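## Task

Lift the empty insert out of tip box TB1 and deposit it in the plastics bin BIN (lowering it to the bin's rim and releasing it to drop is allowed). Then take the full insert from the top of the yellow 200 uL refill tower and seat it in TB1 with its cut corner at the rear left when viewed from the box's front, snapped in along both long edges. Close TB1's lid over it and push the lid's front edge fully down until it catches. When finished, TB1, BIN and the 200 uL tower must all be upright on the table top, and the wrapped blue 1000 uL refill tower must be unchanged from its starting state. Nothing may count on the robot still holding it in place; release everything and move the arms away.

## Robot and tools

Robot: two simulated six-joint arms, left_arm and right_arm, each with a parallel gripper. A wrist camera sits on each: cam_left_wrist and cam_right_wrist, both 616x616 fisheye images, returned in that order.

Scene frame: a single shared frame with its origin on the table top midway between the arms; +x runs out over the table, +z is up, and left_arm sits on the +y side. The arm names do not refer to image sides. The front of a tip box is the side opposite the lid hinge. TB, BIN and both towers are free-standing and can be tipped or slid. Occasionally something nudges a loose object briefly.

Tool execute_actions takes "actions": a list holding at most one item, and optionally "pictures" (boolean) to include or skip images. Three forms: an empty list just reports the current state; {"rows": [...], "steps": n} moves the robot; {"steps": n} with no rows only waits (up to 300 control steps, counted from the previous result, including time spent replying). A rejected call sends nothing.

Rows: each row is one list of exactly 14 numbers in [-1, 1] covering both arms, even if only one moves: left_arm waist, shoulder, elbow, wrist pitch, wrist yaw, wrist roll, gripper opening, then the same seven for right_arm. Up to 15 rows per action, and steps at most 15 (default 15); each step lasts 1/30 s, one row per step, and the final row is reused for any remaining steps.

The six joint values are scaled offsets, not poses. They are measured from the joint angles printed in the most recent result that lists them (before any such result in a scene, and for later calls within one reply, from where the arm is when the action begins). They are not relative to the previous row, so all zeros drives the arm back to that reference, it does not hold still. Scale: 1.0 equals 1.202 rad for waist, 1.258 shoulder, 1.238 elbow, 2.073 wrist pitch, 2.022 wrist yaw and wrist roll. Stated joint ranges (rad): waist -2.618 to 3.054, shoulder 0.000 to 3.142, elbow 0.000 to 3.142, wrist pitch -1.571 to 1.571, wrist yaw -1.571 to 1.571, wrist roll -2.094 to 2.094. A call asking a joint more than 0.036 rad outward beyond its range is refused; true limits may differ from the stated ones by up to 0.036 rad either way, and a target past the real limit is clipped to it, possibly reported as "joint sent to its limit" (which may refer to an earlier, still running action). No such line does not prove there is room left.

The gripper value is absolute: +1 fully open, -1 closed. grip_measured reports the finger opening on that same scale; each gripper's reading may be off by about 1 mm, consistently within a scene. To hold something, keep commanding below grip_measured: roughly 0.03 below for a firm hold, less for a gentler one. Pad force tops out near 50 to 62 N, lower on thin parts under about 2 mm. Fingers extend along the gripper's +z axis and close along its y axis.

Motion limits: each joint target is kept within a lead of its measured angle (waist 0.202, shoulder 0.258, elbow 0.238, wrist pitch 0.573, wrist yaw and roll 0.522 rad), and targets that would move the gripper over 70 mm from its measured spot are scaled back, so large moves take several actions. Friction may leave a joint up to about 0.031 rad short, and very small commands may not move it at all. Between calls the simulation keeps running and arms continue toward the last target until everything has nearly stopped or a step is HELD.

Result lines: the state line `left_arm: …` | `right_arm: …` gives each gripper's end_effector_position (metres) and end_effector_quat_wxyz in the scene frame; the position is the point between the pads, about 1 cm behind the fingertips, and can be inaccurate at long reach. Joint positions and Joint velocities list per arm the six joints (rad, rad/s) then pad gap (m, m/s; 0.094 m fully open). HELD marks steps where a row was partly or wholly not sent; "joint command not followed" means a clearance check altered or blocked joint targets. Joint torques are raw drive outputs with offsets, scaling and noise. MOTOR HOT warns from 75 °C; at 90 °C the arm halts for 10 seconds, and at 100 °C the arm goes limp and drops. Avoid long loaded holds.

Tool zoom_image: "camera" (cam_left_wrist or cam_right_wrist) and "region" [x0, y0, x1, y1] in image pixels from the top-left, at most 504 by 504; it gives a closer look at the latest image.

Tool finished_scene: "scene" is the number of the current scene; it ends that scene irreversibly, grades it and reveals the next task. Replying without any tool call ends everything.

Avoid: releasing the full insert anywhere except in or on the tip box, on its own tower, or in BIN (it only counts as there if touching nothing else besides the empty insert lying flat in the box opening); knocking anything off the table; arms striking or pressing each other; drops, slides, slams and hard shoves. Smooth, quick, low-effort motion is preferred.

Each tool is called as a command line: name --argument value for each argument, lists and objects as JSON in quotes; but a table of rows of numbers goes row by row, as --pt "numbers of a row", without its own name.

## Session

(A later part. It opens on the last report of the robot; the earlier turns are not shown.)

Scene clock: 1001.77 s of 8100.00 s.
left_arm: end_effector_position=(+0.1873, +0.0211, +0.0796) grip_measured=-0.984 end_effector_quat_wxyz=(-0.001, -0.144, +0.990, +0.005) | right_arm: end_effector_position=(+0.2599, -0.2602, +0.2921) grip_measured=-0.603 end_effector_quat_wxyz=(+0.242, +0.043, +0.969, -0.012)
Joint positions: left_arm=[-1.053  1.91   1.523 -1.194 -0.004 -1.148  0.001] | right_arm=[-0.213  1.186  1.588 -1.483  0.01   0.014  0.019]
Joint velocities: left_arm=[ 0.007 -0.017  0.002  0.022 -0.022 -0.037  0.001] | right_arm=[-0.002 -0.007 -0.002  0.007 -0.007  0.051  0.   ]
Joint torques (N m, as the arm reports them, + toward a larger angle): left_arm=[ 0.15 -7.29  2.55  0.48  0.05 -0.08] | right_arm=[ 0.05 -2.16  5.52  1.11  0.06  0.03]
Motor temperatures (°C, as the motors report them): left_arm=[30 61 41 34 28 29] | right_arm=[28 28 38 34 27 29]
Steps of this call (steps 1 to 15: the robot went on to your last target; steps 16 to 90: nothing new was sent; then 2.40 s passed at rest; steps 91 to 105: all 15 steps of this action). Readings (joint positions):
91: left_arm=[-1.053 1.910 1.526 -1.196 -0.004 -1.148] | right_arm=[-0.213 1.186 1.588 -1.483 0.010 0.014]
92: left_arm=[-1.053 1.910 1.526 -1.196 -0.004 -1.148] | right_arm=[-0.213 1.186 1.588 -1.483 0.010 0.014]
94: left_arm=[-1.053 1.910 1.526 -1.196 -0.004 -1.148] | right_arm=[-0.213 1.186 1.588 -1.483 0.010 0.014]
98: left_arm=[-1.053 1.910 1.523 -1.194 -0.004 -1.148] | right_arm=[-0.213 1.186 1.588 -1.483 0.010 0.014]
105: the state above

execute_actions --actions '[{"rows":[[0,-0.02,0.01,0,0,0,-1,0,0,0,0,0,0,-0.6],[0,-0.05,0.01,0,0,0.02,-1,0,0,0,0,0,0,-0.6],[0,-0.08,0,0.02,0,0.04,-1,0,0,0,0,0,0,-0.6],[0,-0.11,-0.03,0.04,0,0.06,-1,0,0,0,0,0,0,-0.6],[0,-0.14,-0.06,0.06,0,0.08,-1,0,0,0,0,0,0,-0.6],[0,-0.17,-0.09,0.08,0,0.1,-1,0,0,0,0,0,0,-0.6],[0,-0.2,-0.12,0.1,0,0.12,-1,0,0,0,0,0,0,-0.6],[0,-0.23,-0.15,0.12,0,0.14,-1,0,0,0,0,0,0,-0.6],[0,-0.26,-0.18,0.14,0,0.16,-1,0,0,0,0,0,0,-0.6],[0,-0.29,-0.21,0.155,0,0.18,-1,0,0,0,0,0,0,-0.6],[0,-0.32,-0.24,0.17,0,0.2,-1,0,0,0,0,0,0,-0.6],[0,-0.35,-0.27,0.185,0,0.22,-1,0,0,0,0,0,0,-0.6],[0,-0.38,-0.3,0.2,0,0.24,-1,0,0,0,0,0,0,-0.6],[0,-0.41,-0.33,0.215,0,0.26,-1,0,0,0,0,0,0,-0.6],[0,-0.45,-0.37,0.23,0,0.29,-1,0,0,0,0,0,0,-0.6]],"steps":15}]' --pictures false

execute_actions --actions '[{"steps":15}]' --pictures false

execute_actions --actions '[{"rows":[[0,-0.03,-0.035,0.02,0,0.02,-1,0,0,0,0,0,0,-0.6],[0,-0.06,-0.07,0.04,0,0.04,-1,0,0,0,0,0,0,-0.6],[0,-0.09,-0.105,0.06,0,0.06,-1,0,0,0,0,0,0,-0.6],[0,-0.12,-0.14,0.08,0,0.08,-1,0,0,0,0,0,0,-0.6],[0,-0.15,-0.18,0.1,0,0.1,-1,0,0,0,0,0,0,-0.6],[0,-0.18,-0.22,0.12,0,0.12,-1,0,0,0,0,0,0,-0.6],[0,-0.21,-0.26,0.14,0,0.14,-1,0,0,0,0,0,0,-0.6],[0,-0.24,-0.3,0.16,0,0.16,-1,0,0,0,0,0,0,-0.6],[0,-0.27,-0.34,0.18,0,0.18,-1,0,0,0,0,0,0,-0.6],[0,-0.3,-0.38,0.2,0,0.2,-1,0,0,0,0,0,0,-0.6],[0,-0.33,-0.42,0.21,0,0.22,-1,0,0,0,0,0,0,-0.6],[0,-0.36,-0.46,0.21,0,0.24,-1,0,0,0,0,0,0,-0.6],[0,-0.39,-0.5,0.21,0,0.26,-1,0,0,0,0,0,0,-0.6],[0,-0.42,-0.53,0.21,0,0.28,-1,0,0,0,0,0,0,-0.6],[0,-0.45,-0.555,0.21,0,0.29,-1,0,0,0,0,0,0,-0.6]],"steps":15}]' --pictures false

execute_actions --actions '[{"steps":25}]'

Scene clock: 1027.83 s of 8100.00 s.
left_arm: end_effector_position=(+0.1794, +0.0303, +0.1480) grip_measured=-0.984 end_effector_quat_wxyz=(+0.158, +0.051, +0.973, -0.162) | right_arm: end_effector_position=(+0.2599, -0.2602, +0.2921) grip_measured=-0.603 end_effector_quat_wxyz=(+0.242, +0.043, +0.969, -0.012)
Joint positions: left_arm=[-1.053  1.426  1.162 -0.849 -0.004 -0.753  0.001] | right_arm=[-0.213  1.186  1.588 -1.483  0.01   0.014  0.019]
Joint velocities: left_arm=[-0.002 -1.092 -1.272  0.974  0.007  1.223 -0.001] | right_arm=[ 0.002 -0.002 -0.012  0.051 -0.051 -0.007 -0.001]
Joint torques (N m, as the arm reports them, + toward a larger angle): left_arm=[ 0.17 -7.89  6.96  1.15  0.09  0.02] | right_arm=[-0.03 -2.11  5.51  1.11  0.07  0.02]
Motor temperatures (°C, as the motors report them): left_arm=[30 57 39 33 28 29] | right_arm=[28 28 38 34 27 29]
Steps of this call (steps 1 to 15: the robot went on to your last target; steps 16 to 90: nothing new was sent; then 22.57 s passed at rest; steps 91 to 105: all 15 steps of this action). Readings (joint positions):
91: left_arm=[-1.053 1.905 1.525 -1.194 -0.004 -1.148] | right_arm=[-0.213 1.186 1.588 -1.483 0.010 0.014]
92: left_arm=[-1.053 1.898 1.525 -1.194 -0.004 -1.144] | right_arm=[-0.213 1.186 1.588 -1.483 0.010 0.014]
94: left_arm=[-1.053 1.863 1.519 -1.178 -0.004 -1.116] | right_arm=[-0.213 1.186 1.588 -1.483 0.010 0.014]
98: left_arm=[-1.053 1.696 1.421 -1.072 -0.004 -1.009] | right_arm=[-0.213 1.186 1.588 -1.483 0.010 0.014]
105: the state above

Scene clock: 1028.33 s of 8100.00 s.
left_arm: end_effector_position=(+0.1835, +0.0256, +0.1592) grip_measured=-0.984 end_effector_quat_wxyz=(+0.216, +0.134, +0.949, -0.186) | right_arm: end_effector_position=(+0.2599, -0.2602, +0.2921) grip_measured=-0.603 end_effector_quat_wxyz=(+0.242, +0.043, +0.969, -0.012)
Joint positions: left_arm=[-1.053  1.35   1.086 -0.728 -0.004 -0.578  0.001] | right_arm=[-0.213  1.186  1.588 -1.483  0.01   0.014  0.019]
Joint velocities: left_arm=[ 0.002 -0.002  0.002  0.037 -0.022  0.037 -0.001] | right_arm=[-0.012  0.012  0.002  0.022  0.022 -0.037 -0.001]
Joint torques (N m, as the arm reports them, + toward a larger angle): left_arm=[ 0.17 -6.48  7.02  1.73  0.08  0.05] | right_arm=[ 0.01 -2.09  5.5   1.11  0.07  0.02]
Motor temperatures (°C, as the motors report them): left_arm=[30 57 39 33 28 29] | right_arm=[28 28 38 34 27 29]
Steps of this call (steps 1 to 15: the robot went on to your last target). Readings (joint positions):
1: left_arm=[-1.053 1.392 1.126 -0.827 -0.004 -0.717] | right_arm=[-0.213 1.186 1.588 -1.483 0.010 0.014]
2: left_arm=[-1.053 1.368 1.103 -0.815 -0.004 -0.688] | right_arm=[-0.213 1.186 1.588 -1.483 0.010 0.014]
4: left_arm=[-1.053 1.351 1.087 -0.793 -0.004 -0.646] | right_arm=[-0.213 1.186 1.588 -1.483 0.010 0.014]
8: left_arm=[-1.053 1.350 1.086 -0.751 -0.004 -0.602] | right_arm=[-0.213 1.186 1.588 -1.483 0.010 0.014]
15: the state above

Scene clock: 1028.83 s of 8100.00 s.
left_arm: end_effector_position=(+0.1393, +0.0768, +0.1154) grip_measured=-0.984 end_effector_quat_wxyz=(+0.359, +0.316, +0.856, -0.196) | right_arm: end_effector_position=(+0.2599, -0.2602, +0.2921) grip_measured=-0.603 end_effector_quat_wxyz=(+0.242, +0.043, +0.969, -0.012)
Joint positions: left_arm=[-1.053  0.861  0.483 -0.351 -0.004 -0.15   0.001] | right_arm=[-0.213  1.186  1.588 -1.483  0.01   0.014  0.019]
Joint velocities: left_arm=[-0.007 -1.048 -1.243  0.3   -0.037  0.989 -0.001] | right_arm=[-0.007  0.007 -0.007 -0.037 -0.037 -0.022  0.   ]
Joint torques (N m, as the arm reports them, + toward a larger angle): left_arm=[ 0.15 -2.58  8.58  2.23  0.09  0.05] | right_arm=[ 0.   -2.14  5.53  1.1   0.07  0.03]
Motor temperatures (°C, as the motors report them): left_arm=[30 57 39 33 28 29] | right_arm=[28 28 38 34 27 29]
Steps of this call (steps 1 to 15: all 15 steps of this action). Readings (joint positions):
1: left_arm=[-1.053 1.347 1.082 -0.721 -0.004 -0.573] | right_arm=[-0.213 1.186 1.588 -1.483 0.010 0.014]
2: left_arm=[-1.053 1.336 1.067 -0.703 -0.004 -0.562] | right_arm=[-0.213 1.186 1.588 -1.483 0.010 0.014]
4: left_arm=[-1.053 1.281 1.003 -0.655 -0.004 -0.523] | right_arm=[-0.213 1.186 1.588 -1.483 0.010 0.014]
8: left_arm=[-1.053 1.122 0.822 -0.537 -0.004 -0.406] | right_arm=[-0.213 1.186 1.588 -1.483 0.010 0.014]
15: the state above

Scene clock: 1029.67 s of 8100.00 s.
left_arm: end_effector_position=(+0.1353, +0.0814, +0.1080) grip_measured=-0.984 end_effector_quat_wxyz=(+0.387, +0.376, +0.823, -0.176) | right_arm: end_effector_position=(+0.2599, -0.2602, +0.2921) grip_measured=-0.603 end_effector_quat_wxyz=(+0.242, +0.043, +0.969, -0.012)
Joint positions: left_arm=[-1.053  0.802  0.409 -0.299 -0.004 -0.002  0.001] | right_arm=[-0.213  1.186  1.588 -1.483  0.01   0.014  0.019]
Joint velocities: left_arm=[ 0.007 -0.007  0.002  0.007  0.007 -0.037 -0.002] | right_arm=[-0.007 -0.007  0.007  0.051  0.007 -0.037 -0.001]
Joint torques (N m, as the arm reports them, + toward a larger angle): left_arm=[ 0.14 -2.69  8.42  2.18  0.11  0.04] | right_arm=[ 0.   -2.17  5.52  1.11  0.08  0.03]
Motor temperatures (°C, as the motors report them): left_arm=[30 56 39 34 28 29] | right_arm=[28 28 38 34 27 29]
Steps of this call (steps 1 to 25: the robot went on to your last target). Readings (joint positions):
1: left_arm=[-1.053 0.830 0.448 -0.348 -0.004 -0.121] | right_arm=[-0.213 1.186 1.588 -1.483 0.010 0.014]
2: left_arm=[-1.053 0.811 0.425 -0.348 -0.004 -0.096] | right_arm=[-0.213 1.186 1.588 -1.483 0.010 0.014]
4: left_arm=[-1.053 0.802 0.409 -0.344 -0.004 -0.062] | right_arm=[-0.213 1.186 1.588 -1.483 0.010 0.014]
8: left_arm=[-1.053 0.802 0.409 -0.317 -0.004 -0.026] | right_arm=[-0.213 1.186 1.588 -1.483 0.010 0.014]
25: the state above

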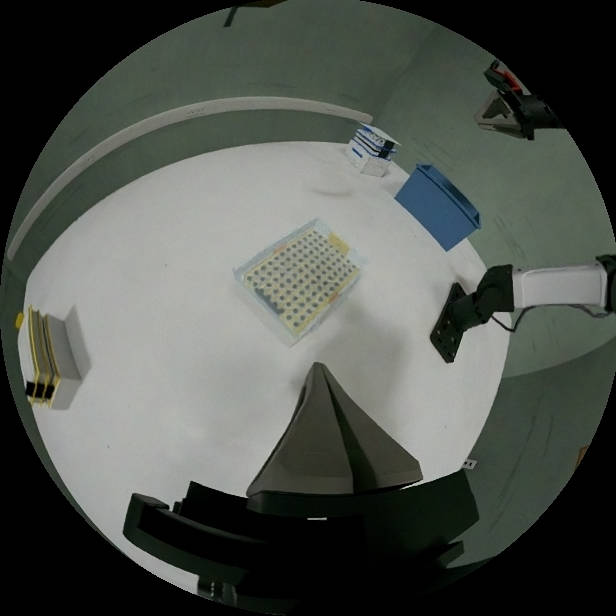

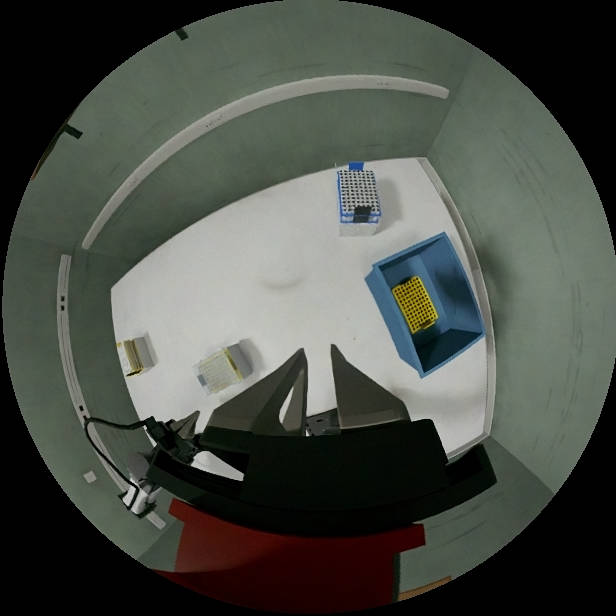

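zoom_image --camera "cam_left_wrist" --region '[220, 200, 400, 370]'

zoom_image --camera "cam_right_wrist" --region '[170, 320, 270, 410]'

Region (220, 200, 400, 370) of cam_left_wrist's 616x616 image, scaled by 2.800, with more detail than that image has.

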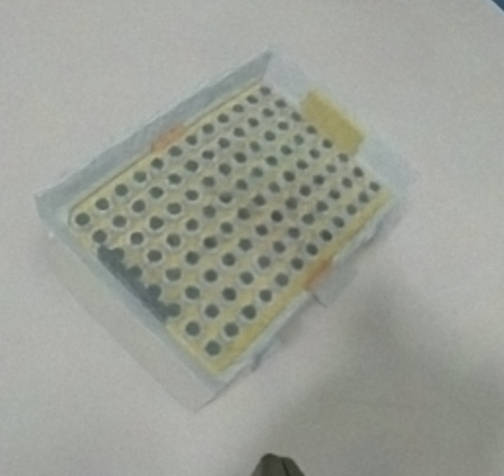

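Region (170, 320, 270, 410) of cam_right_wrist's 616x616 image, scaled by 5.040, with more detail than that image has; it fills the top 454 rows of this view, and the rest is white.

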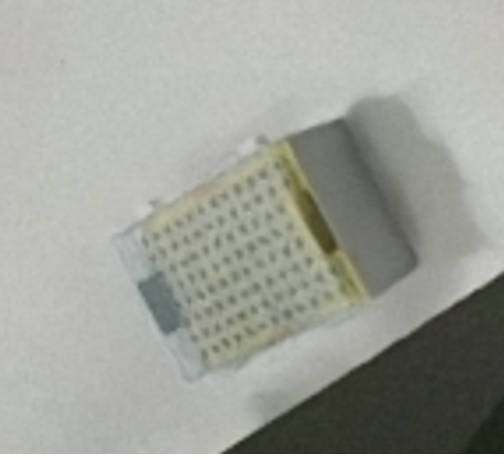

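finished_scene --scene 1

The scene is finished: the task was done.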